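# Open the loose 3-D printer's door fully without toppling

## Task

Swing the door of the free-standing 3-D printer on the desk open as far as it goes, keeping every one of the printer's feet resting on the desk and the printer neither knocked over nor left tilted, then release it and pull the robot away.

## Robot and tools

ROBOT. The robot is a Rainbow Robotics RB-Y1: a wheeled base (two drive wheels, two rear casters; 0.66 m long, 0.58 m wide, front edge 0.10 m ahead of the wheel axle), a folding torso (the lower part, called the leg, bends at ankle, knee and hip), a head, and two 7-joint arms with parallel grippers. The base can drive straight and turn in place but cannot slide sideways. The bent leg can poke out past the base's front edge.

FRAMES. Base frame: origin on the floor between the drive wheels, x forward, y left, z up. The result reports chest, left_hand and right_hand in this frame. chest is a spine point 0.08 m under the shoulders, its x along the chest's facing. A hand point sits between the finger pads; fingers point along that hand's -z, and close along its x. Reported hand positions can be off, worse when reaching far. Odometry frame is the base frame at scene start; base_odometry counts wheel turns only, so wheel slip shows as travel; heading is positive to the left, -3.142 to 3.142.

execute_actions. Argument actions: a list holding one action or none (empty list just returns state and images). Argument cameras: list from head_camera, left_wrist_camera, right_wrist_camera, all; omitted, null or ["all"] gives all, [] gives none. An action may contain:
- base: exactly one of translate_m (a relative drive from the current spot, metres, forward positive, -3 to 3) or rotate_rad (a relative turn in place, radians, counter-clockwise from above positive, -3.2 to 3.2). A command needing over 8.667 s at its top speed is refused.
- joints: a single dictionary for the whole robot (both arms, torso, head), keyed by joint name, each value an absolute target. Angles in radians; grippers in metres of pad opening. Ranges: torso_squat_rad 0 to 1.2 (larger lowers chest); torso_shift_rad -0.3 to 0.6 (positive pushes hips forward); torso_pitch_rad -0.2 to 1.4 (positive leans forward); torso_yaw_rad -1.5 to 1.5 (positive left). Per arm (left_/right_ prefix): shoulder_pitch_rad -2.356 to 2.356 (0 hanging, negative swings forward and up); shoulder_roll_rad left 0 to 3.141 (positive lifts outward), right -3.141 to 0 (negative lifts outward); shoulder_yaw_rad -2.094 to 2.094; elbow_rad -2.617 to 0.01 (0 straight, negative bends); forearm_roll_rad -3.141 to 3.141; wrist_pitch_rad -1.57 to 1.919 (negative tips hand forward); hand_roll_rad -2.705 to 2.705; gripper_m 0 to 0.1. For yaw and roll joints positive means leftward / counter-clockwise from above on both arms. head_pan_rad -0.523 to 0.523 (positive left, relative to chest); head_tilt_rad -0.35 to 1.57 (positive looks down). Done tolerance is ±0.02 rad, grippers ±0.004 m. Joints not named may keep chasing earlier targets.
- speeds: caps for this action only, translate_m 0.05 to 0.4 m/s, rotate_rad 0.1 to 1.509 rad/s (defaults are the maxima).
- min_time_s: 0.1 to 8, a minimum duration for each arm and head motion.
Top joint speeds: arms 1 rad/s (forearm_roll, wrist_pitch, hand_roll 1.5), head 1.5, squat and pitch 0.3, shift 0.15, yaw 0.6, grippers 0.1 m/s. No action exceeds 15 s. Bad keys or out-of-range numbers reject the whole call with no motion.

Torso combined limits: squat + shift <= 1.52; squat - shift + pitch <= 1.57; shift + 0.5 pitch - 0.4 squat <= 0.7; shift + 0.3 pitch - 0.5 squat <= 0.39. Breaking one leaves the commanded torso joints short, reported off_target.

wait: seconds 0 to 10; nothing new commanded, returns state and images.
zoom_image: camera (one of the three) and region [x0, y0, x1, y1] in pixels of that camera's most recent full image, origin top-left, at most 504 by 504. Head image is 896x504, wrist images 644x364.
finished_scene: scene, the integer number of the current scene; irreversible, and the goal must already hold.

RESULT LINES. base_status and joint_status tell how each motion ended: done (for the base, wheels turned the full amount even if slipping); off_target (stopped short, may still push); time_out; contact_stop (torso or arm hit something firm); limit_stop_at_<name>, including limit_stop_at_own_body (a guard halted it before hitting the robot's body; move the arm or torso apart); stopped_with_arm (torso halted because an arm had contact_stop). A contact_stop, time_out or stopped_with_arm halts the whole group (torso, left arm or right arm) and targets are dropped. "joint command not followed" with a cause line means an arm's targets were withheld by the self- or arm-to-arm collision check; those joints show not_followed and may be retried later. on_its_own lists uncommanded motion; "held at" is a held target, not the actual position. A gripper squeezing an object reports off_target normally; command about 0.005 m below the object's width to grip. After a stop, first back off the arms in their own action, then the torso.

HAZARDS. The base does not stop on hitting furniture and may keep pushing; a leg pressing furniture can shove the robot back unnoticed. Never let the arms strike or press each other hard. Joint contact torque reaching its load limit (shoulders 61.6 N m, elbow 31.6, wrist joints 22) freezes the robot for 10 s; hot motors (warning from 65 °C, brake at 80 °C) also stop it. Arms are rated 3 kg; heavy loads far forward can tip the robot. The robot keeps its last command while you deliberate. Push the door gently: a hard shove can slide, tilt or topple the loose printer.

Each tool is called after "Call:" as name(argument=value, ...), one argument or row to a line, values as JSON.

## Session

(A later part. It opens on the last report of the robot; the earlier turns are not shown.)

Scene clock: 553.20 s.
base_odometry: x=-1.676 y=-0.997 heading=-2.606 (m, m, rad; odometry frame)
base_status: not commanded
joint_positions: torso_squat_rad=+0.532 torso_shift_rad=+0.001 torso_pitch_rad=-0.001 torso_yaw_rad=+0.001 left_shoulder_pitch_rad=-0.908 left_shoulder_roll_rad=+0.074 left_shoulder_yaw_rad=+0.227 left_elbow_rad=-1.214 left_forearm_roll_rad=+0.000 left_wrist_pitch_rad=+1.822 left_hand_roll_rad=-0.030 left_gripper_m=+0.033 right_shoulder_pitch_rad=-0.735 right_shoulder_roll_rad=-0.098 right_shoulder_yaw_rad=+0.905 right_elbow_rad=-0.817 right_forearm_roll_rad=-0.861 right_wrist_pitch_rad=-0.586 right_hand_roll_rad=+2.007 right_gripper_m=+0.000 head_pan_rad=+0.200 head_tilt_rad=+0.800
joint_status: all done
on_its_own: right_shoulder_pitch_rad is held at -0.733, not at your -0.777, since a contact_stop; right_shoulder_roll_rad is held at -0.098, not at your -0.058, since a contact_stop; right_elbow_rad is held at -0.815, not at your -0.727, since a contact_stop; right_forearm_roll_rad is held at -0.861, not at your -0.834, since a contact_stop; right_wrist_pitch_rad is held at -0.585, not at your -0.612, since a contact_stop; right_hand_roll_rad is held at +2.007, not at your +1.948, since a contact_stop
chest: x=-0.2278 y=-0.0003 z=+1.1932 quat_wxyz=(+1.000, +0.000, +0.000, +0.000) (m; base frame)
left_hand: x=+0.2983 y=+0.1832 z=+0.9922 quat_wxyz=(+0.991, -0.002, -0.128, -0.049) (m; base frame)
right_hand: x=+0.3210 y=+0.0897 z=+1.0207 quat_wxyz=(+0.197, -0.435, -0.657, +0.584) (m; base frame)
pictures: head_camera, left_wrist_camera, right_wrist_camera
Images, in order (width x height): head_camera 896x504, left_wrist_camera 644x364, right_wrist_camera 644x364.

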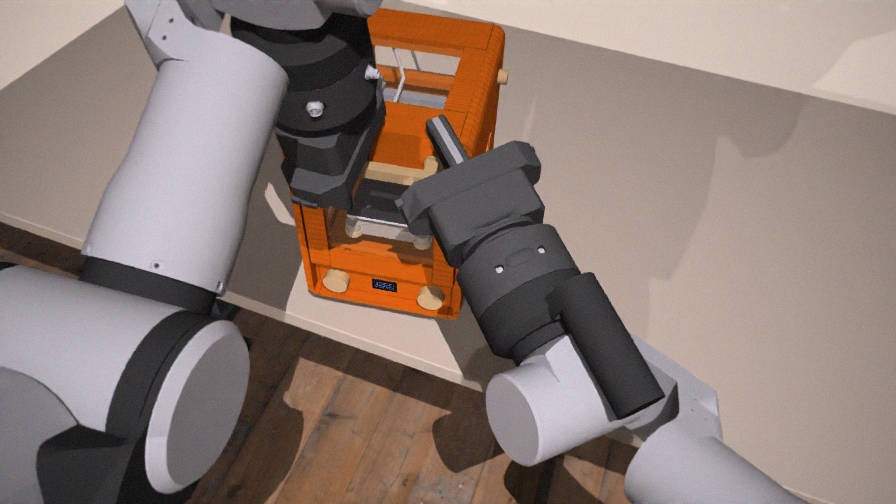

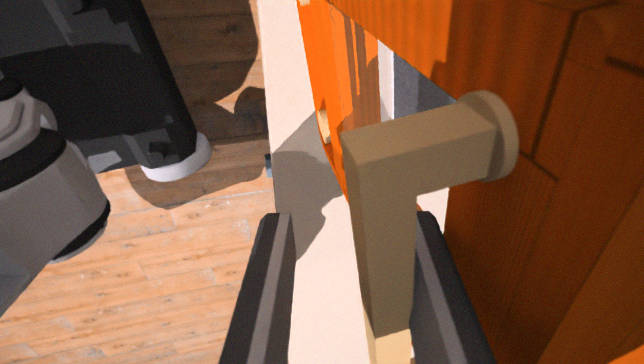

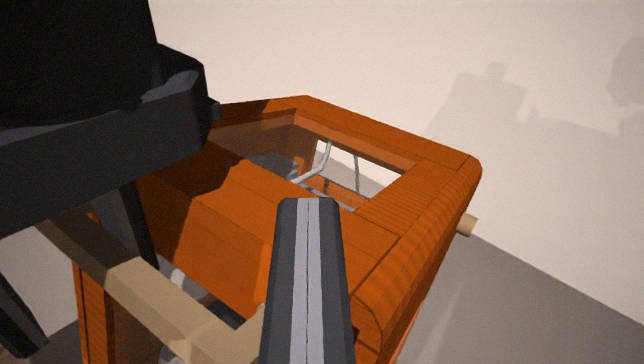

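Call:
zoom_image(
  camera="right_wrist_camera",
  region=[0, 60, 320, 364],
)

Region (0, 60, 320, 364) of right_wrist_camera's 644x364 image, scaled by 1.575, with more detail than that image has; it fills the top 479 rows of this view, and the rest is white.

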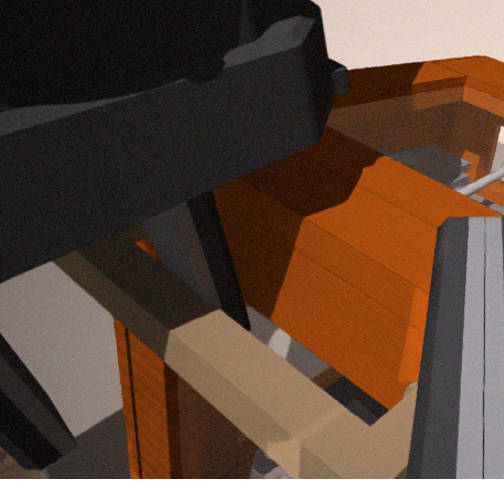

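Call:
execute_actions(
  actions=[
    {"joints": {"left_shoulder_pitch_rad": -0.9226, "left_shoulder_roll_rad": 0.0767, "left_shoulder_yaw_rad": 0.2318, "left_elbow_rad": -1.1152, "left_wrist_pitch_rad": 1.7936, "left_hand_roll_rad": 0.05, "left_gripper_m": 0.05}, "min_time_s": 0.9},
  ],
)

Scene clock: 674.40 s.
base_odometry: x=-1.676 y=-0.997 heading=-2.606 (m, m, rad; odometry frame)
base_status: not commanded
joint_positions: torso_squat_rad=+0.532 torso_shift_rad=+0.001 torso_pitch_rad=-0.001 torso_yaw_rad=+0.001 left_shoulder_pitch_rad=-0.924 left_shoulder_roll_rad=+0.077 left_shoulder_yaw_rad=+0.232 left_elbow_rad=-1.116 left_forearm_roll_rad=+0.000 left_wrist_pitch_rad=+1.793 left_hand_roll_rad=+0.050 left_gripper_m=+0.050 right_shoulder_pitch_rad=-0.734 right_shoulder_roll_rad=-0.098 right_shoulder_yaw_rad=+0.905 right_elbow_rad=-0.816 right_forearm_roll_rad=-0.861 right_wrist_pitch_rad=-0.586 right_hand_roll_rad=+2.007 right_gripper_m=+0.000 head_pan_rad=+0.200 head_tilt_rad=+0.800
joint_status: all done
on_its_own: right_shoulder_pitch_rad is held at -0.733, not at your -0.777, since a contact_stop; right_shoulder_roll_rad is held at -0.098, not at your -0.058, since a contact_stop; right_elbow_rad is held at -0.815, not at your -0.727, since a contact_stop; right_forearm_roll_rad is held at -0.861, not at your -0.834, since a contact_stop; right_wrist_pitch_rad is held at -0.585, not at your -0.612, since a contact_stop; right_hand_roll_rad is held at +2.007, not at your +1.948, since a contact_stop
chest: x=-0.2277 y=-0.0003 z=+1.1932 quat_wxyz=(+1.000, +0.000, +0.000, +0.000) (m; base frame)
left_hand: x=+0.2959 y=+0.1832 z=+0.9731 quat_wxyz=(+0.995, -0.006, -0.102, -0.010) (m; base frame)
right_hand: x=+0.3210 y=+0.0897 z=+1.0206 quat_wxyz=(+0.197, -0.435, -0.657, +0.584) (m; base frame)
pictures: head_camera, left_wrist_camera, right_wrist_camera
Images, in order (width x height): head_camera 896x504, left_wrist_camera 644x364, right_wrist_camera 644x364.

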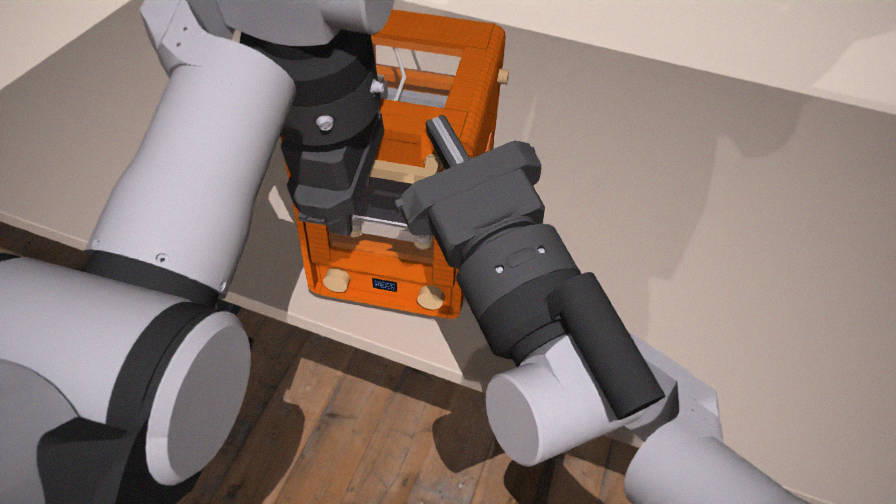

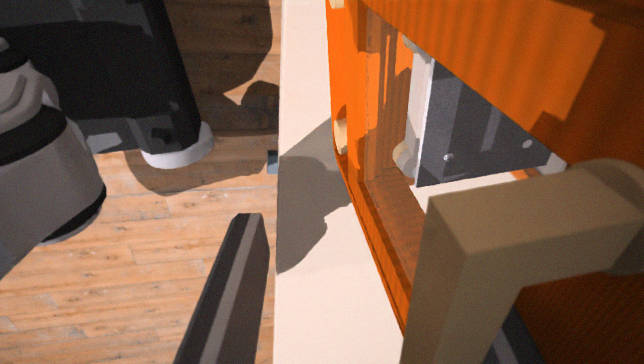

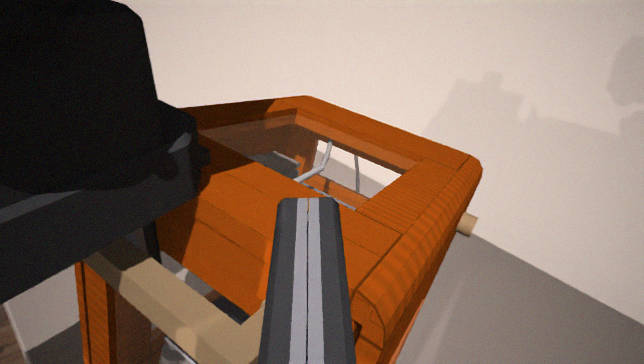

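Call:
execute_actions(
  actions=[
    {"joints": {"left_shoulder_pitch_rad": -0.9213, "left_shoulder_roll_rad": 0.0764, "left_shoulder_yaw_rad": 0.2315, "left_elbow_rad": -1.1061, "left_wrist_pitch_rad": 1.7832}, "min_time_s": 0.4},
  ],
  cameras=["right_wrist_camera"],
)

Scene clock: 683.80 s.
base_odometry: x=-1.676 y=-0.997 heading=-2.606 (m, m, rad; odometry frame)
base_status: not commanded
joint_positions: torso_squat_rad=+0.532 torso_shift_rad=+0.000 torso_pitch_rad=-0.001 torso_yaw_rad=+0.001 left_shoulder_pitch_rad=-0.925 left_shoulder_roll_rad=+0.077 left_shoulder_yaw_rad=+0.231 left_elbow_rad=-1.109 left_forearm_roll_rad=+0.000 left_wrist_pitch_rad=+1.783 left_hand_roll_rad=+0.050 left_gripper_m=+0.050 right_shoulder_pitch_rad=-0.734 right_shoulder_roll_rad=-0.098 right_shoulder_yaw_rad=+0.905 right_elbow_rad=-0.816 right_forearm_roll_rad=-0.861 right_wrist_pitch_rad=-0.585 right_hand_roll_rad=+2.007 right_gripper_m=+0.000 head_pan_rad=+0.200 head_tilt_rad=+0.800
joint_status: all done
on_its_own: right_shoulder_pitch_rad is held at -0.733, not at your -0.777, since a contact_stop; right_shoulder_roll_rad is held at -0.098, not at your -0.058, since a contact_stop; right_elbow_rad is held at -0.815, not at your -0.727, since a contact_stop; right_forearm_roll_rad is held at -0.861, not at your -0.834, since a contact_stop; right_wrist_pitch_rad is held at -0.585, not at your -0.612, since a contact_stop; right_hand_roll_rad is held at +2.007, not at your +1.948, since a contact_stop
chest: x=-0.2281 y=-0.0003 z=+1.1931 quat_wxyz=(+1.000, +0.000, -0.001, +0.000) (m; base frame)
left_hand: x=+0.2970 y=+0.1831 z=+0.9721 quat_wxyz=(+0.995, -0.006, -0.103, -0.010) (m; base frame)
right_hand: x=+0.3208 y=+0.0894 z=+1.0203 quat_wxyz=(+0.197, -0.435, -0.656, +0.584) (m; base frame)
pictures: right_wrist_camera
Images, in order (width x height): right_wrist_camera 644x364.

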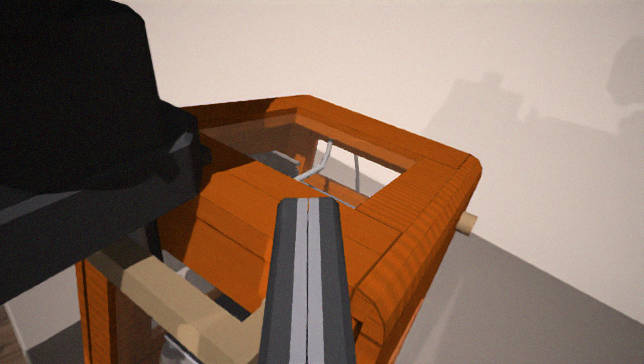

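Call:
execute_actions(
  actions=[
    {"joints": {"left_gripper_m": 0.018}},
  ],
)

Scene clock: 686.23 s.
base_odometry: x=-1.676 y=-0.997 heading=-2.606 (m, m, rad; odometry frame)
base_status: not commanded
joint_positions: torso_squat_rad=+0.532 torso_shift_rad=+0.000 torso_pitch_rad=-0.001 torso_yaw_rad=+0.001 left_shoulder_pitch_rad=-0.925 left_shoulder_roll_rad=+0.077 left_shoulder_yaw_rad=+0.231 left_elbow_rad=-1.109 left_forearm_roll_rad=+0.000 left_wrist_pitch_rad=+1.783 left_hand_roll_rad=+0.050 left_gripper_m=+0.018 right_shoulder_pitch_rad=-0.734 right_shoulder_roll_rad=-0.098 right_shoulder_yaw_rad=+0.905 right_elbow_rad=-0.816 right_forearm_roll_rad=-0.861 right_wrist_pitch_rad=-0.585 right_hand_roll_rad=+2.007 right_gripper_m=+0.000 head_pan_rad=+0.200 head_tilt_rad=+0.800
joint_status: all done
on_its_own: right_shoulder_pitch_rad is held at -0.733, not at your -0.777, since a contact_stop; right_shoulder_roll_rad is held at -0.098, not at your -0.058, since a contact_stop; right_elbow_rad is held at -0.815, not at your -0.727, since a contact_stop; right_forearm_roll_rad is held at -0.861, not at your -0.834, since a contact_stop; right_wrist_pitch_rad is held at -0.585, not at your -0.612, since a contact_stop; right_hand_roll_rad is held at +2.007, not at your +1.948, since a contact_stop
chest: x=-0.2281 y=-0.0003 z=+1.1931 quat_wxyz=(+1.000, +0.000, -0.001, +0.000) (m; base frame)
left_hand: x=+0.2972 y=+0.1831 z=+0.9723 quat_wxyz=(+0.995, -0.006, -0.104, -0.010) (m; base frame)
right_hand: x=+0.3208 y=+0.0895 z=+1.0203 quat_wxyz=(+0.197, -0.435, -0.657, +0.584) (m; base frame)
pictures: head_camera, left_wrist_camera, right_wrist_camera
Images, in order (width x height): head_camera 896x504, left_wrist_camera 644x364, right_wrist_camera 644x364.

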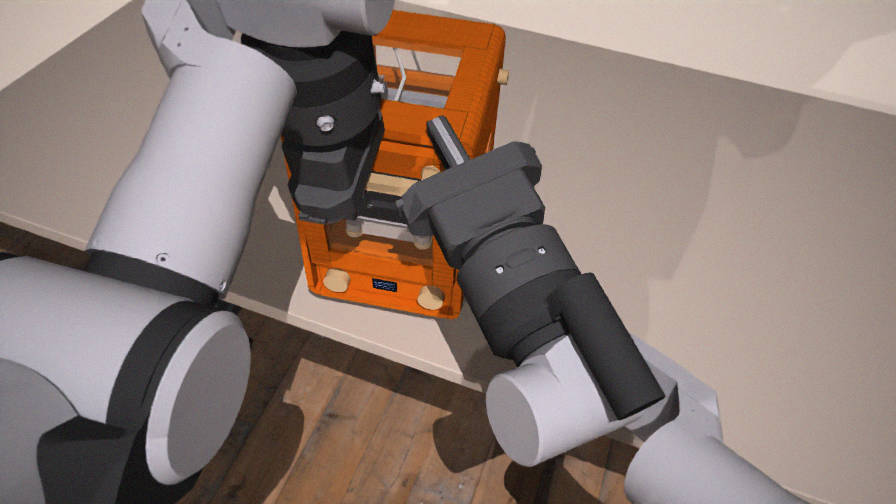

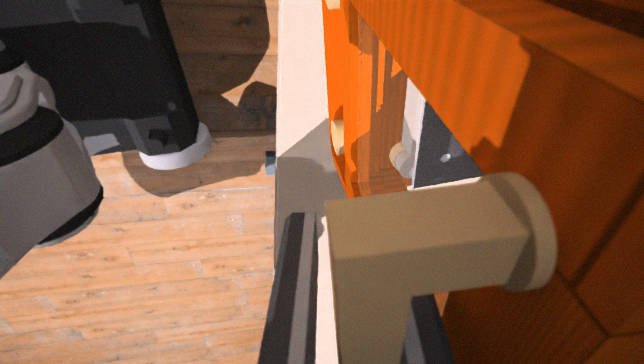

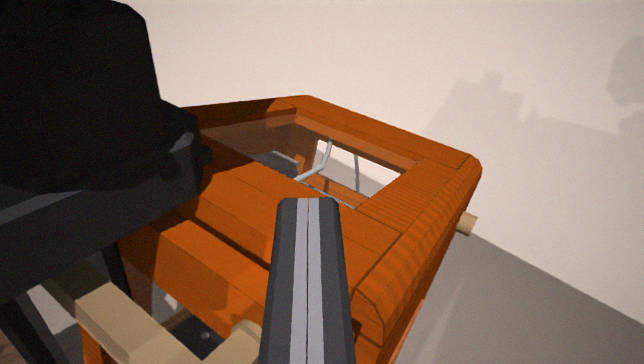

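Call:
zoom_image(
  camera="head_camera",
  region=[270, 190, 480, 370],
)

Region (270, 190, 480, 370) of head_camera's 896x504 image, scaled by 2.400, with more detail than that image has; it fills the top 432 rows of this view, and the rest is white.

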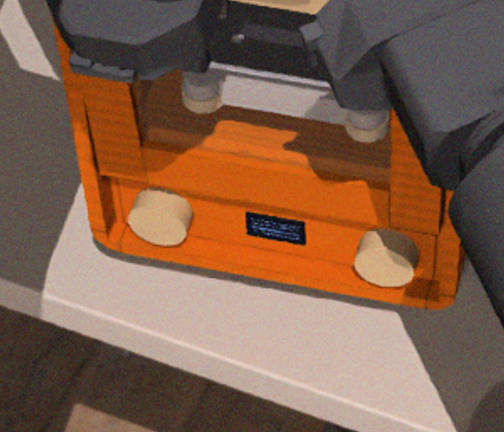

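Call:
execute_actions(
  actions=[
    {"joints": {"left_shoulder_pitch_rad": -0.709, "left_shoulder_roll_rad": 0.029, "left_shoulder_yaw_rad": 0.162, "left_elbow_rad": -1.491, "left_wrist_pitch_rad": 1.809, "left_hand_roll_rad": 0.06, "left_gripper_m": 0.022, "right_shoulder_pitch_rad": -0.45, "right_shoulder_roll_rad": -0.35, "right_shoulder_yaw_rad": 0.75, "right_elbow_rad": -1.35, "right_forearm_roll_rad": -0.9, "right_wrist_pitch_rad": -0.55, "right_hand_roll_rad": 2.05}, "min_time_s": 0.9},
  ],
)

Scene clock: 764.77 s.
base_odometry: x=-1.676 y=-0.997 heading=-2.606 (m, m, rad; odometry frame)
base_status: not commanded
joint_positions: torso_squat_rad=+0.532 torso_shift_rad=+0.001 torso_pitch_rad=+0.000 torso_yaw_rad=+0.001 left_shoulder_pitch_rad=-0.896 left_shoulder_roll_rad=+0.070 left_shoulder_yaw_rad=+0.217 left_elbow_rad=-1.159 left_forearm_roll_rad=-0.001 left_wrist_pitch_rad=+1.787 left_hand_roll_rad=+0.052 left_gripper_m=+0.022 right_shoulder_pitch_rad=-0.450 right_shoulder_roll_rad=-0.350 right_shoulder_yaw_rad=+0.750 right_elbow_rad=-1.350 right_forearm_roll_rad=-0.900 right_wrist_pitch_rad=-0.550 right_hand_roll_rad=+2.050 right_gripper_m=+0.000 head_pan_rad=+0.200 head_tilt_rad=+0.800
joint_status: left_shoulder_pitch_rad contact_stop (moved +0.029 of +0.216); left_shoulder_roll_rad contact_stop_at_left_shoulder_pitch_rad (moved -0.007 of -0.048); left_shoulder_yaw_rad contact_stop_at_left_shoulder_pitch_rad (moved -0.015 of -0.069); left_elbow_rad contact_stop_at_left_shoulder_pitch_rad (moved -0.051 of -0.382); left_wrist_pitch_rad contact_stop_at_left_shoulder_pitch_rad (moved +0.004 of +0.026); the others done
on_its_own: left_shoulder_pitch_rad is held at -0.894, not at your -0.709, since a contact_stop; left_shoulder_roll_rad is held at +0.070, not at your +0.029, since a contact_stop; left_shoulder_yaw_rad is held at +0.216, not at your +0.162, since a contact_stop; left_elbow_rad is held at -1.158, not at your -1.491, since a contact_stop; left_wrist_pitch_rad is held at +1.787, not at your +1.809, since a contact_stop
chest: x=-0.2277 y=-0.0003 z=+1.1932 quat_wxyz=(+1.000, +0.000, +0.000, +0.000) (m; base frame)
left_hand: x=+0.2953 y=+0.1823 z=+0.9715 quat_wxyz=(+0.994, -0.004, -0.112, -0.012) (m; base frame)
right_hand: x=+0.2927 y=-0.0164 z=+1.0741 quat_wxyz=(+0.244, -0.450, -0.701, +0.497) (m; base frame)
pictures: head_camera, left_wrist_camera, right_wrist_camera
Images, in order (width x height): head_camera 896x504, left_wrist_camera 644x364, right_wrist_camera 644x364.

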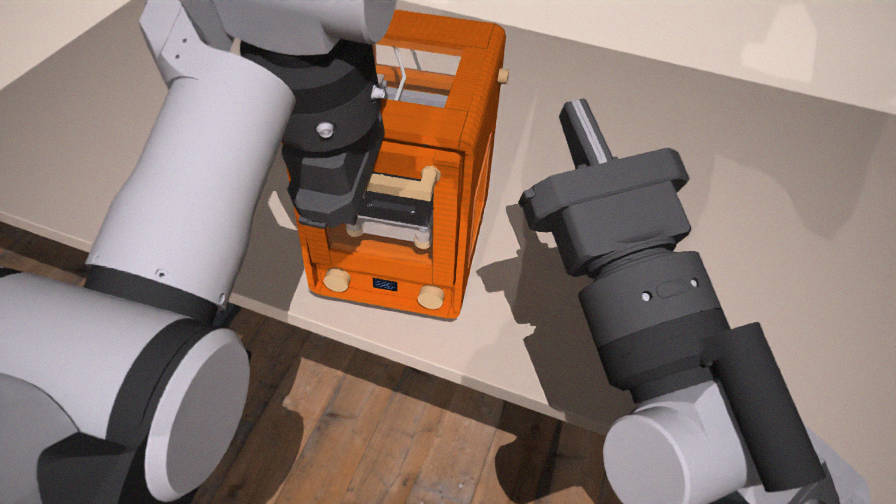

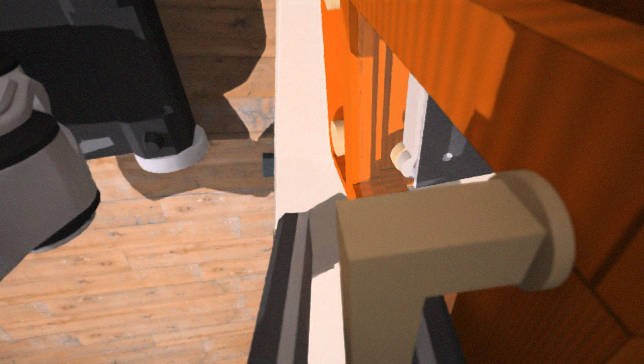

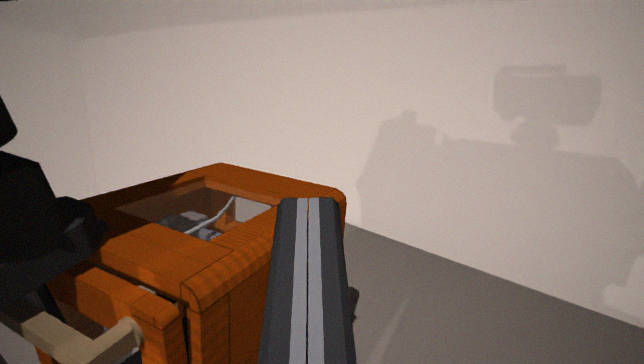

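Call:
execute_actions(
  actions=[
    {"joints": {"left_shoulder_pitch_rad": -0.896, "left_shoulder_roll_rad": 0.070, "left_shoulder_yaw_rad": 0.217, "left_elbow_rad": -1.214, "left_wrist_pitch_rad": 1.842}, "min_time_s": 0.3},
  ],
  cameras=["head_camera", "left_wrist_camera"],
)

Scene clock: 772.53 s.
base_odometry: x=-1.676 y=-0.997 heading=-2.606 (m, m, rad; odometry frame)
base_status: not commanded
joint_positions: torso_squat_rad=+0.532 torso_shift_rad=+0.001 torso_pitch_rad=+0.000 torso_yaw_rad=+0.001 left_shoulder_pitch_rad=-0.897 left_shoulder_roll_rad=+0.070 left_shoulder_yaw_rad=+0.217 left_elbow_rad=-1.214 left_forearm_roll_rad=-0.001 left_wrist_pitch_rad=+1.842 left_hand_roll_rad=+0.052 left_gripper_m=+0.022 right_shoulder_pitch_rad=-0.450 right_shoulder_roll_rad=-0.350 right_shoulder_yaw_rad=+0.750 right_elbow_rad=-1.350 right_forearm_roll_rad=-0.900 right_wrist_pitch_rad=-0.550 right_hand_roll_rad=+2.050 right_gripper_m=+0.000 head_pan_rad=+0.200 head_tilt_rad=+0.800
joint_status: all done
chest: x=-0.2274 y=-0.0003 z=+1.1932 quat_wxyz=(+1.000, +0.000, +0.000, +0.000) (m; base frame)
left_hand: x=+0.2906 y=+0.1826 z=+0.9847 quat_wxyz=(+0.994, -0.004, -0.112, -0.012) (m; base frame)
right_hand: x=+0.2929 y=-0.0164 z=+1.0739 quat_wxyz=(+0.244, -0.450, -0.701, +0.497) (m; base frame)
pictures: head_camera, left_wrist_camera
Images, in order (width x height): head_camera 896x504, left_wrist_camera 644x364.

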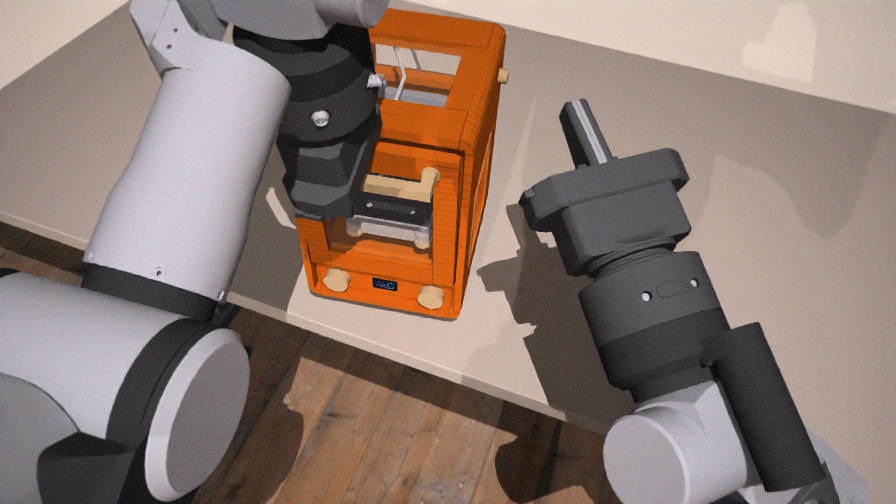

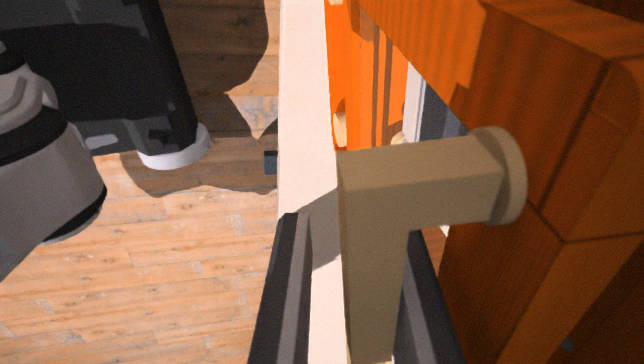

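Call:
execute_actions(
  actions=[
    {"base": {"translate_m": -0.06}, "joints": {"torso_squat_rad": 0.62, "left_shoulder_pitch_rad": -0.565, "left_shoulder_roll_rad": 0.012, "left_shoulder_yaw_rad": 0.120, "left_elbow_rad": -1.652, "left_wrist_pitch_rad": 1.604, "left_hand_roll_rad": 0.08}, "min_time_s": 1.1},
  ],
  cameras=["head_camera", "left_wrist_camera"],
)

Scene clock: 795.30 s.
base_odometry: x=-1.625 y=-0.966 heading=-2.606 (m, m, rad; odometry frame)
base_status: done
joint_positions: torso_squat_rad=+0.620 torso_shift_rad=+0.001 torso_pitch_rad=+0.000 torso_yaw_rad=+0.001 left_shoulder_pitch_rad=-0.566 left_shoulder_roll_rad=+0.012 left_shoulder_yaw_rad=+0.120 left_elbow_rad=-1.652 left_forearm_roll_rad=-0.001 left_wrist_pitch_rad=+1.604 left_hand_roll_rad=+0.080 left_gripper_m=+0.022 right_shoulder_pitch_rad=-0.450 right_shoulder_roll_rad=-0.350 right_shoulder_yaw_rad=+0.750 right_elbow_rad=-1.350 right_forearm_roll_rad=-0.900 right_wrist_pitch_rad=-0.550 right_hand_roll_rad=+2.050 right_gripper_m=+0.000 head_pan_rad=+0.200 head_tilt_rad=+0.800
joint_status: all done
chest: x=-0.2275 y=-0.0002 z=+1.1596 quat_wxyz=(+1.000, +0.000, +0.000, +0.000) (m; base frame)
left_hand: x=+0.2912 y=+0.1815 z=+0.9466 quat_wxyz=(+0.958, -0.022, -0.285, +0.003) (m; base frame)
right_hand: x=+0.2928 y=-0.0164 z=+1.0403 quat_wxyz=(+0.244, -0.450, -0.701, +0.497) (m; base frame)
pictures: head_camera, left_wrist_camera
Images, in order (width x height): head_camera 896x504, left_wrist_camera 644x364.

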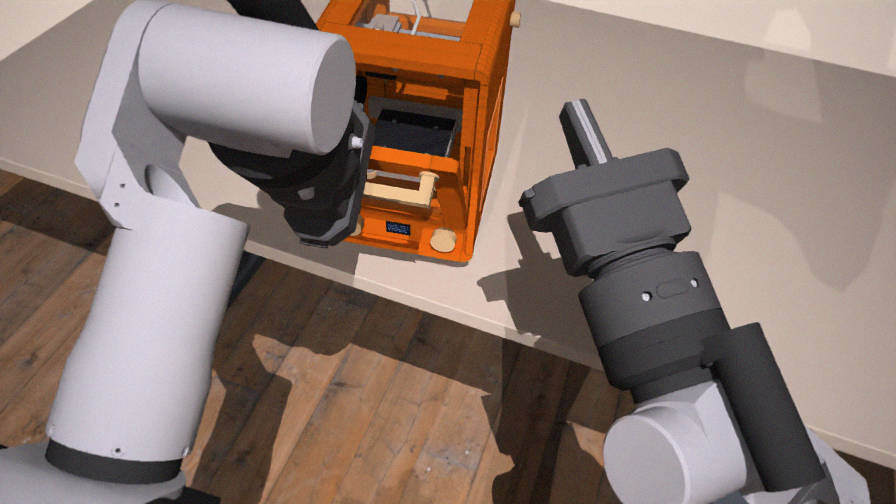

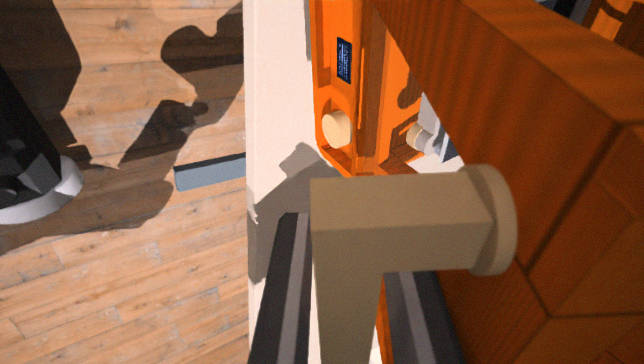

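Call:
execute_actions(
  actions=[
    {"base": {"translate_m": -0.053}, "joints": {"torso_squat_rad": 0.745, "left_shoulder_pitch_rad": -0.142, "left_shoulder_roll_rad": 0.0, "left_shoulder_yaw_rad": -0.03, "left_elbow_rad": -1.893, "left_wrist_pitch_rad": 0.946, "left_hand_roll_rad": 0.045, "head_tilt_rad": 0.75}, "min_time_s": 1.2},
  ],
  cameras=["head_camera", "left_wrist_camera"],
)

Scene clock: 835.97 s.
base_odometry: x=-1.579 y=-0.939 heading=-2.605 (m, m, rad; odometry frame)
base_status: done
joint_positions: torso_squat_rad=+0.745 torso_shift_rad=+0.001 torso_pitch_rad=+0.000 torso_yaw_rad=+0.001 left_shoulder_pitch_rad=-0.142 left_shoulder_roll_rad=+0.000 left_shoulder_yaw_rad=-0.030 left_elbow_rad=-1.893 left_forearm_roll_rad=+0.000 left_wrist_pitch_rad=+0.946 left_hand_roll_rad=+0.045 left_gripper_m=+0.022 right_shoulder_pitch_rad=-0.450 right_shoulder_roll_rad=-0.350 right_shoulder_yaw_rad=+0.750 right_elbow_rad=-1.350 right_forearm_roll_rad=-0.900 right_wrist_pitch_rad=-0.550 right_hand_roll_rad=+2.050 right_gripper_m=+0.000 head_pan_rad=+0.200 head_tilt_rad=+0.750
joint_status: all done
chest: x=-0.2275 y=-0.0002 z=+1.1045 quat_wxyz=(+1.000, +0.000, +0.000, +0.000) (m; base frame)
left_hand: x=+0.2854 y=+0.1825 z=+0.8914 quat_wxyz=(+0.857, -0.028, -0.514, -0.016) (m; base frame)
right_hand: x=+0.2928 y=-0.0164 z=+0.9851 quat_wxyz=(+0.244, -0.450, -0.701, +0.497) (m; base frame)
pictures: head_camera, left_wrist_camera
Images, in order (width x height): head_camera 896x504, left_wrist_camera 644x364.

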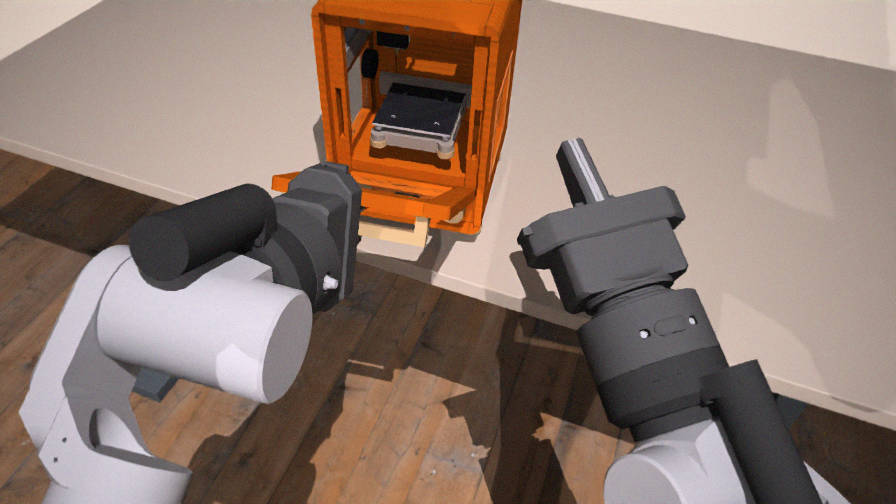

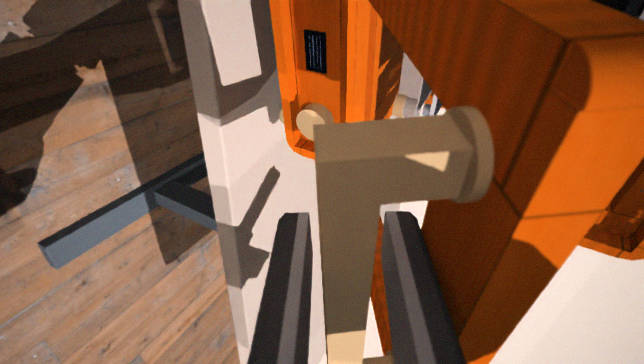

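Call:
execute_actions(
  actions=[],
)

Scene clock: 848.90 s.
base_odometry: x=-1.579 y=-0.939 heading=-2.605 (m, m, rad; odometry frame)
base_status: done
joint_positions: torso_squat_rad=+0.745 torso_shift_rad=+0.001 torso_pitch_rad=+0.000 torso_yaw_rad=+0.001 left_shoulder_pitch_rad=-0.142 left_shoulder_roll_rad=+0.000 left_shoulder_yaw_rad=-0.030 left_elbow_rad=-1.893 left_forearm_roll_rad=+0.000 left_wrist_pitch_rad=+0.946 left_hand_roll_rad=+0.045 left_gripper_m=+0.022 right_shoulder_pitch_rad=-0.450 right_shoulder_roll_rad=-0.350 right_shoulder_yaw_rad=+0.750 right_elbow_rad=-1.350 right_forearm_roll_rad=-0.900 right_wrist_pitch_rad=-0.550 right_hand_roll_rad=+2.050 right_gripper_m=+0.000 head_pan_rad=+0.200 head_tilt_rad=+0.750
joint_status: all done
chest: x=-0.2275 y=-0.0002 z=+1.1045 quat_wxyz=(+1.000, +0.000, +0.000, +0.000) (m; base frame)
left_hand: x=+0.2854 y=+0.1825 z=+0.8914 quat_wxyz=(+0.857, -0.028, -0.514, -0.016) (m; base frame)
right_hand: x=+0.2928 y=-0.0164 z=+0.9851 quat_wxyz=(+0.244, -0.450, -0.701, +0.497) (m; base frame)
pictures: head_camera, left_wrist_camera, right_wrist_camera
Images, in order (width x height): head_camera 896x504, left_wrist_camera 644x364, right_wrist_camera 644x364.

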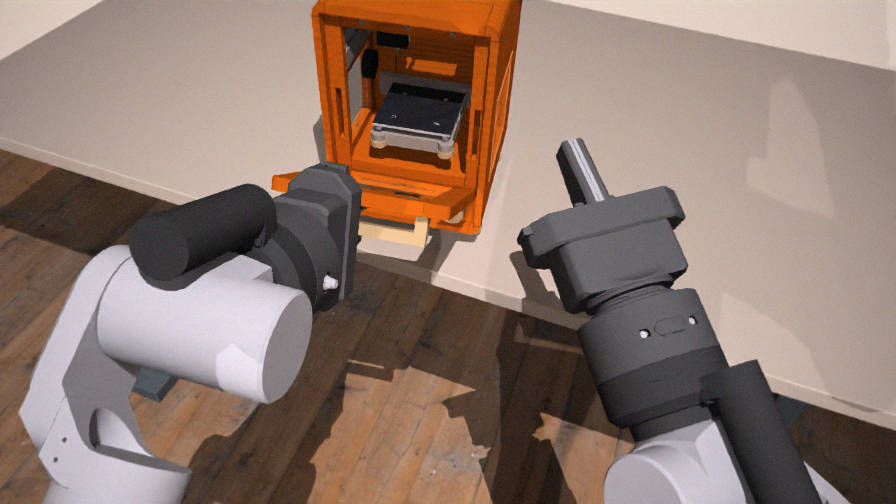

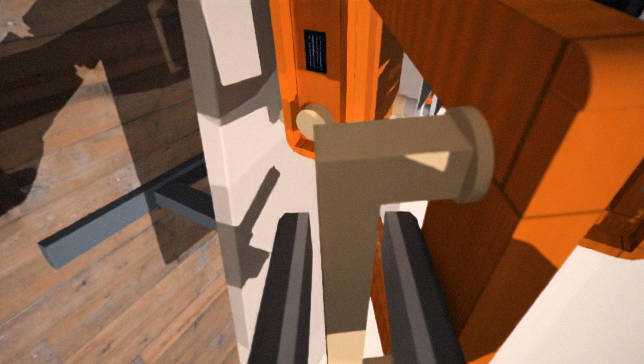

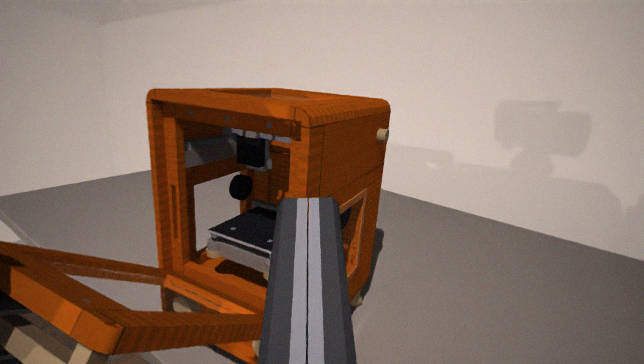

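Call:
execute_actions(
  actions=[
    {"joints": {"torso_squat_rad": 0.85, "left_shoulder_pitch_rad": 0.022, "left_shoulder_roll_rad": 0.002, "left_shoulder_yaw_rad": -0.082, "left_elbow_rad": -1.806, "left_forearm_roll_rad": 0, "left_wrist_pitch_rad": 0.405, "left_hand_roll_rad": 0.02, "head_tilt_rad": 0.8}, "min_time_s": 0.9},
  ],
)

Scene clock: 877.77 s.
base_odometry: x=-1.579 y=-0.939 heading=-2.605 (m, m, rad; odometry frame)
base_status: not commanded
joint_positions: torso_squat_rad=+0.850 torso_shift_rad=+0.001 torso_pitch_rad=+0.000 torso_yaw_rad=+0.001 left_shoulder_pitch_rad=+0.022 left_shoulder_roll_rad=+0.002 left_shoulder_yaw_rad=-0.082 left_elbow_rad=-1.806 left_forearm_roll_rad=+0.000 left_wrist_pitch_rad=+0.405 left_hand_roll_rad=+0.020 left_gripper_m=+0.022 right_shoulder_pitch_rad=-0.450 right_shoulder_roll_rad=-0.350 right_shoulder_yaw_rad=+0.750 right_elbow_rad=-1.350 right_forearm_roll_rad=-0.900 right_wrist_pitch_rad=-0.550 right_hand_roll_rad=+2.050 right_gripper_m=+0.000 head_pan_rad=+0.200 head_tilt_rad=+0.800
joint_status: all done
chest: x=-0.2275 y=-0.0002 z=+1.0519 quat_wxyz=(+1.000, +0.000, +0.000, +0.000) (m; base frame)
left_hand: x=+0.2794 y=+0.1826 z=+0.8360 quat_wxyz=(+0.771, -0.030, -0.636, -0.021) (m; base frame)
right_hand: x=+0.2928 y=-0.0163 z=+0.9325 quat_wxyz=(+0.244, -0.450, -0.701, +0.497) (m; base frame)
pictures: head_camera, left_wrist_camera, right_wrist_camera
Images, in order (width x height): head_camera 896x504, left_wrist_camera 644x364, right_wrist_camera 644x364.

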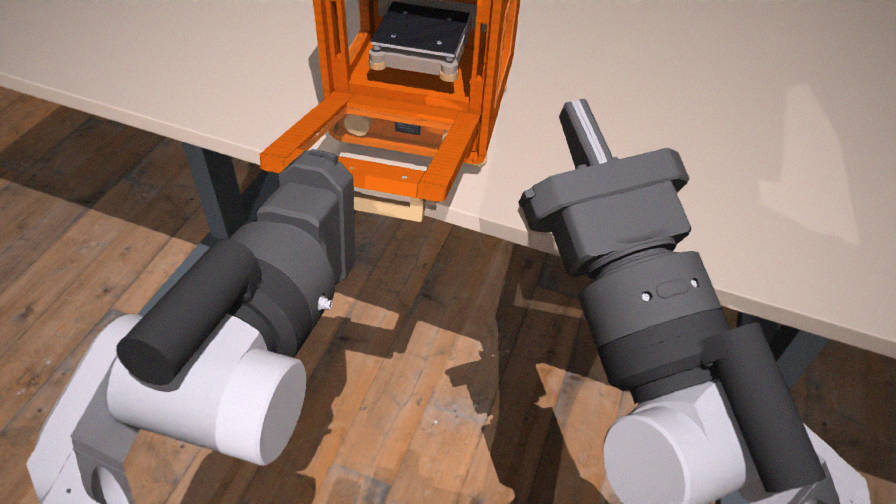

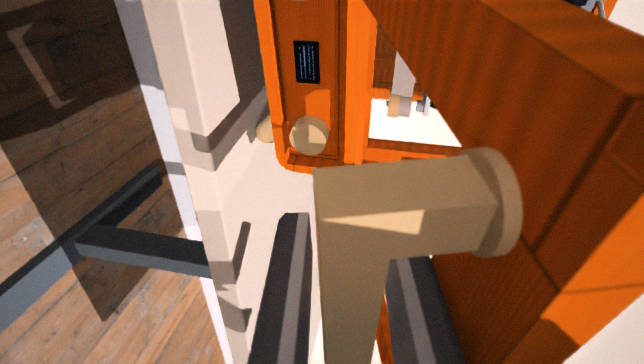

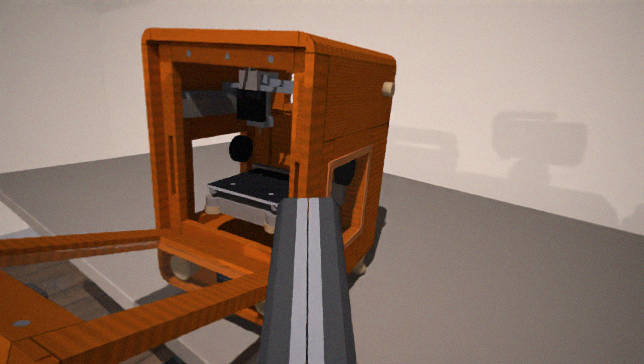

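Call:
execute_actions(
  actions=[
    {"joints": {"torso_squat_rad": 0.925, "left_shoulder_pitch_rad": 0.058, "left_shoulder_roll_rad": 0.005, "left_shoulder_yaw_rad": -0.095, "left_elbow_rad": -1.609, "left_forearm_roll_rad": 0, "left_wrist_pitch_rad": -0.066, "left_hand_roll_rad": 0.0}, "min_time_s": 0.9},
  ],
)

Scene clock: 887.47 s.
base_odometry: x=-1.579 y=-0.939 heading=-2.605 (m, m, rad; odometry frame)
base_status: not commanded
joint_positions: torso_squat_rad=+0.925 torso_shift_rad=+0.001 torso_pitch_rad=+0.000 torso_yaw_rad=+0.001 left_shoulder_pitch_rad=+0.058 left_shoulder_roll_rad=+0.005 left_shoulder_yaw_rad=-0.095 left_elbow_rad=-1.609 left_forearm_roll_rad=+0.000 left_wrist_pitch_rad=-0.066 left_hand_roll_rad=+0.000 left_gripper_m=+0.022 right_shoulder_pitch_rad=-0.450 right_shoulder_roll_rad=-0.350 right_shoulder_yaw_rad=+0.750 right_elbow_rad=-1.350 right_forearm_roll_rad=-0.900 right_wrist_pitch_rad=-0.550 right_hand_roll_rad=+2.050 right_gripper_m=+0.000 head_pan_rad=+0.200 head_tilt_rad=+0.800
joint_status: all done
chest: x=-0.2275 y=-0.0001 z=+1.0112 quat_wxyz=(+1.000, +0.000, +0.000, +0.000) (m; base frame)
left_hand: x=+0.2726 y=+0.1827 z=+0.7903 quat_wxyz=(+0.689, -0.027, -0.724, -0.026) (m; base frame)
right_hand: x=+0.2928 y=-0.0163 z=+0.8918 quat_wxyz=(+0.244, -0.450, -0.701, +0.497) (m; base frame)
pictures: head_camera, left_wrist_camera, right_wrist_camera
Images, in order (width x height): head_camera 896x504, left_wrist_camera 644x364, right_wrist_camera 644x364.

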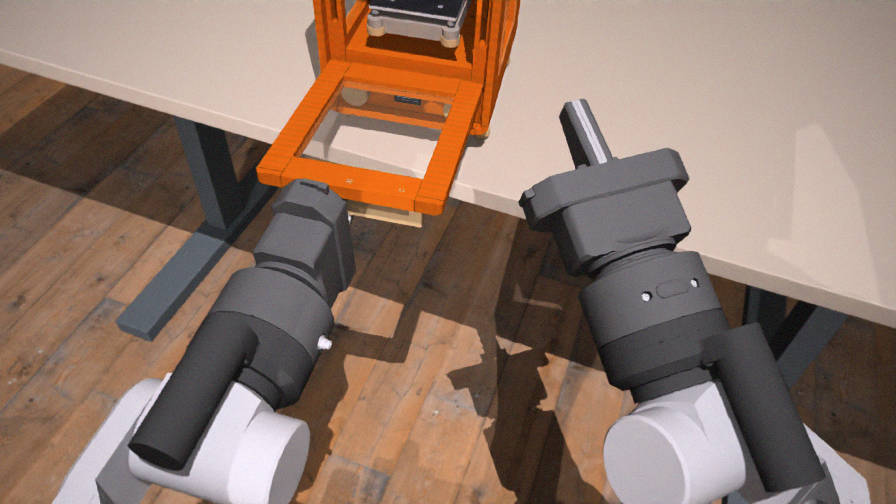

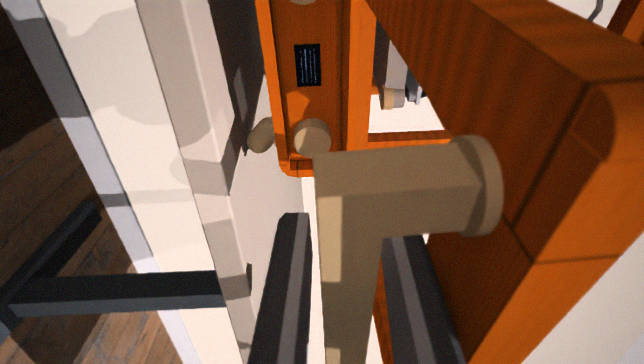

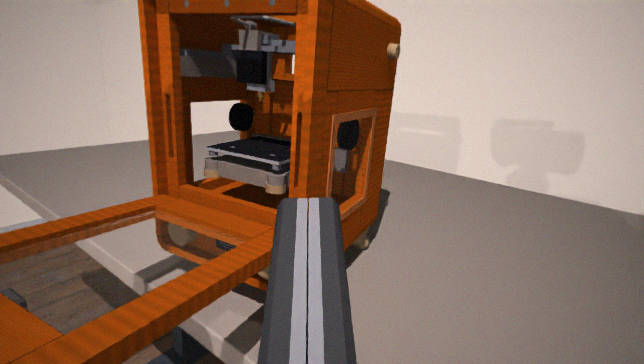

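Call:
zoom_image(
  camera="right_wrist_camera",
  region=[0, 150, 420, 364],
)

Call:
zoom_image(
  camera="head_camera",
  region=[230, 0, 560, 250],
)

Region (0, 150, 420, 364) of right_wrist_camera's 644x364 image, scaled by 1.200, with more detail than that image has; it fills the top 257 rows of this view, and the rest is white.

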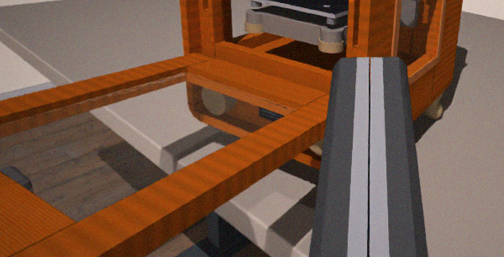

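Region (230, 0, 560, 250) of head_camera's 896x504 image, scaled by 1.527, with more detail than that image has; it fills the top 382 rows of this view, and the rest is white.

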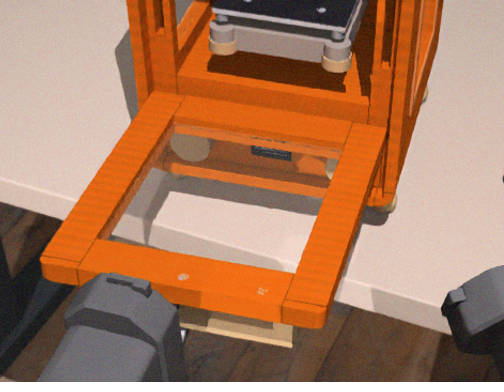

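Call:
execute_actions(
  actions=[
    {"joints": {"torso_squat_rad": 0.943}},
  ],
)

Scene clock: 916.47 s.
base_odometry: x=-1.579 y=-0.939 heading=-2.605 (m, m, rad; odometry frame)
base_status: not commanded
joint_positions: torso_squat_rad=+0.943 torso_shift_rad=+0.001 torso_pitch_rad=+0.000 torso_yaw_rad=+0.001 left_shoulder_pitch_rad=+0.058 left_shoulder_roll_rad=+0.005 left_shoulder_yaw_rad=-0.095 left_elbow_rad=-1.609 left_forearm_roll_rad=+0.000 left_wrist_pitch_rad=-0.066 left_hand_roll_rad=+0.000 left_gripper_m=+0.022 right_shoulder_pitch_rad=-0.450 right_shoulder_roll_rad=-0.350 right_shoulder_yaw_rad=+0.750 right_elbow_rad=-1.350 right_forearm_roll_rad=-0.900 right_wrist_pitch_rad=-0.550 right_hand_roll_rad=+2.050 right_gripper_m=+0.000 head_pan_rad=+0.200 head_tilt_rad=+0.800
joint_status: all done
chest: x=-0.2276 y=-0.0001 z=+1.0011 quat_wxyz=(+1.000, +0.000, +0.000, +0.000) (m; base frame)
left_hand: x=+0.2725 y=+0.1827 z=+0.7801 quat_wxyz=(+0.689, -0.027, -0.724, -0.026) (m; base frame)
right_hand: x=+0.2927 y=-0.0163 z=+0.8817 quat_wxyz=(+0.244, -0.450, -0.701, +0.497) (m; base frame)
pictures: head_camera, left_wrist_camera, right_wrist_camera
Images, in order (width x height): head_camera 896x504, left_wrist_camera 644x364, right_wrist_camera 644x364.

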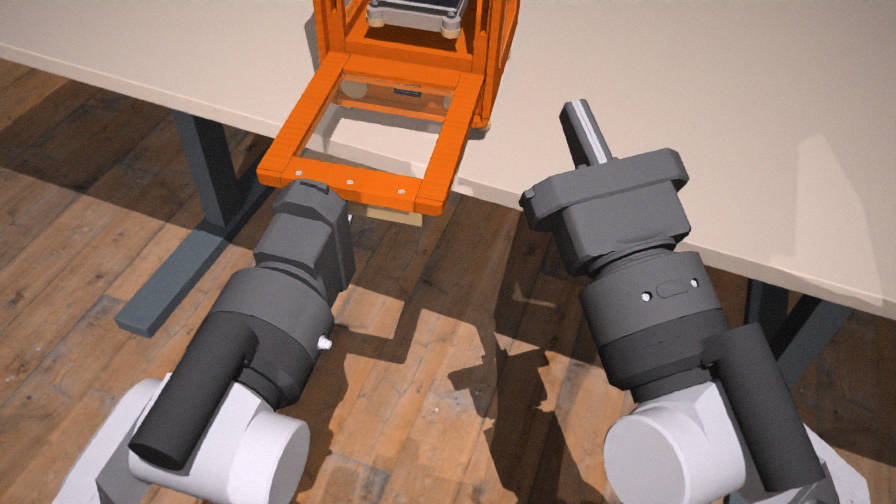

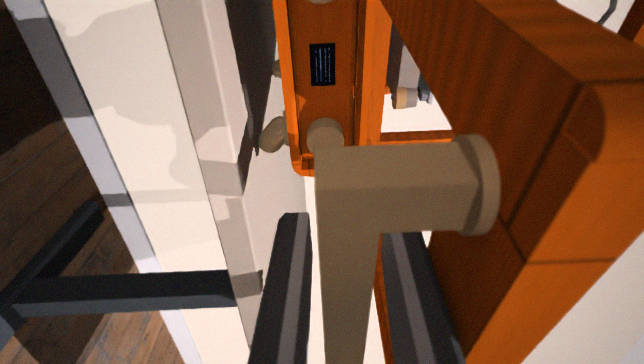

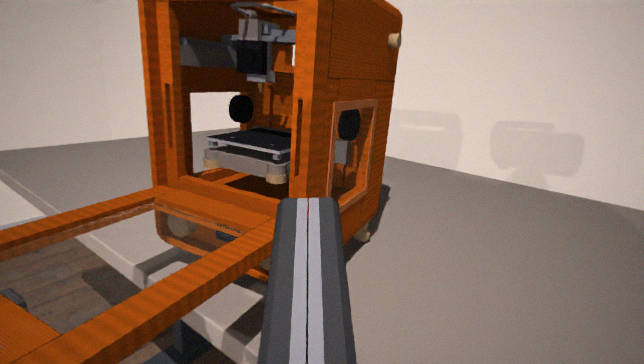

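Call:
zoom_image(
  camera="right_wrist_camera",
  region=[280, 150, 440, 270],
)

Call:
zoom_image(
  camera="left_wrist_camera",
  region=[220, 0, 520, 260],
)

Region (280, 150, 440, 270) of right_wrist_camera's 644x364 image, scaled by 3.150, with more detail than that image has; it fills the top 378 rows of this view, and the rest is white.

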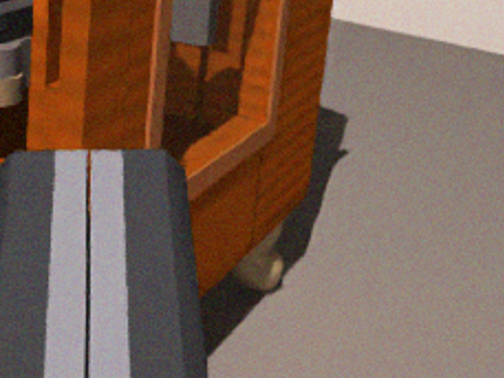

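Region (220, 0, 520, 260) of left_wrist_camera's 644x364 image, scaled by 1.680, with more detail than that image has; it fills the top 437 rows of this view, and the rest is white.

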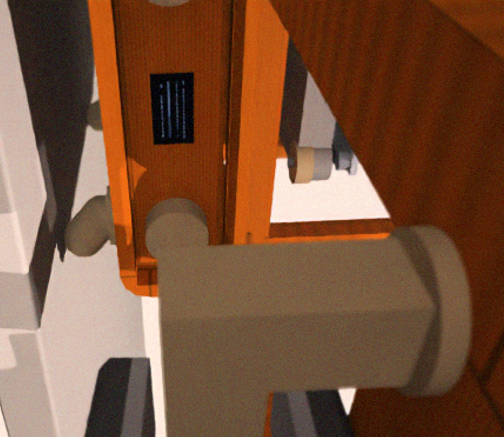

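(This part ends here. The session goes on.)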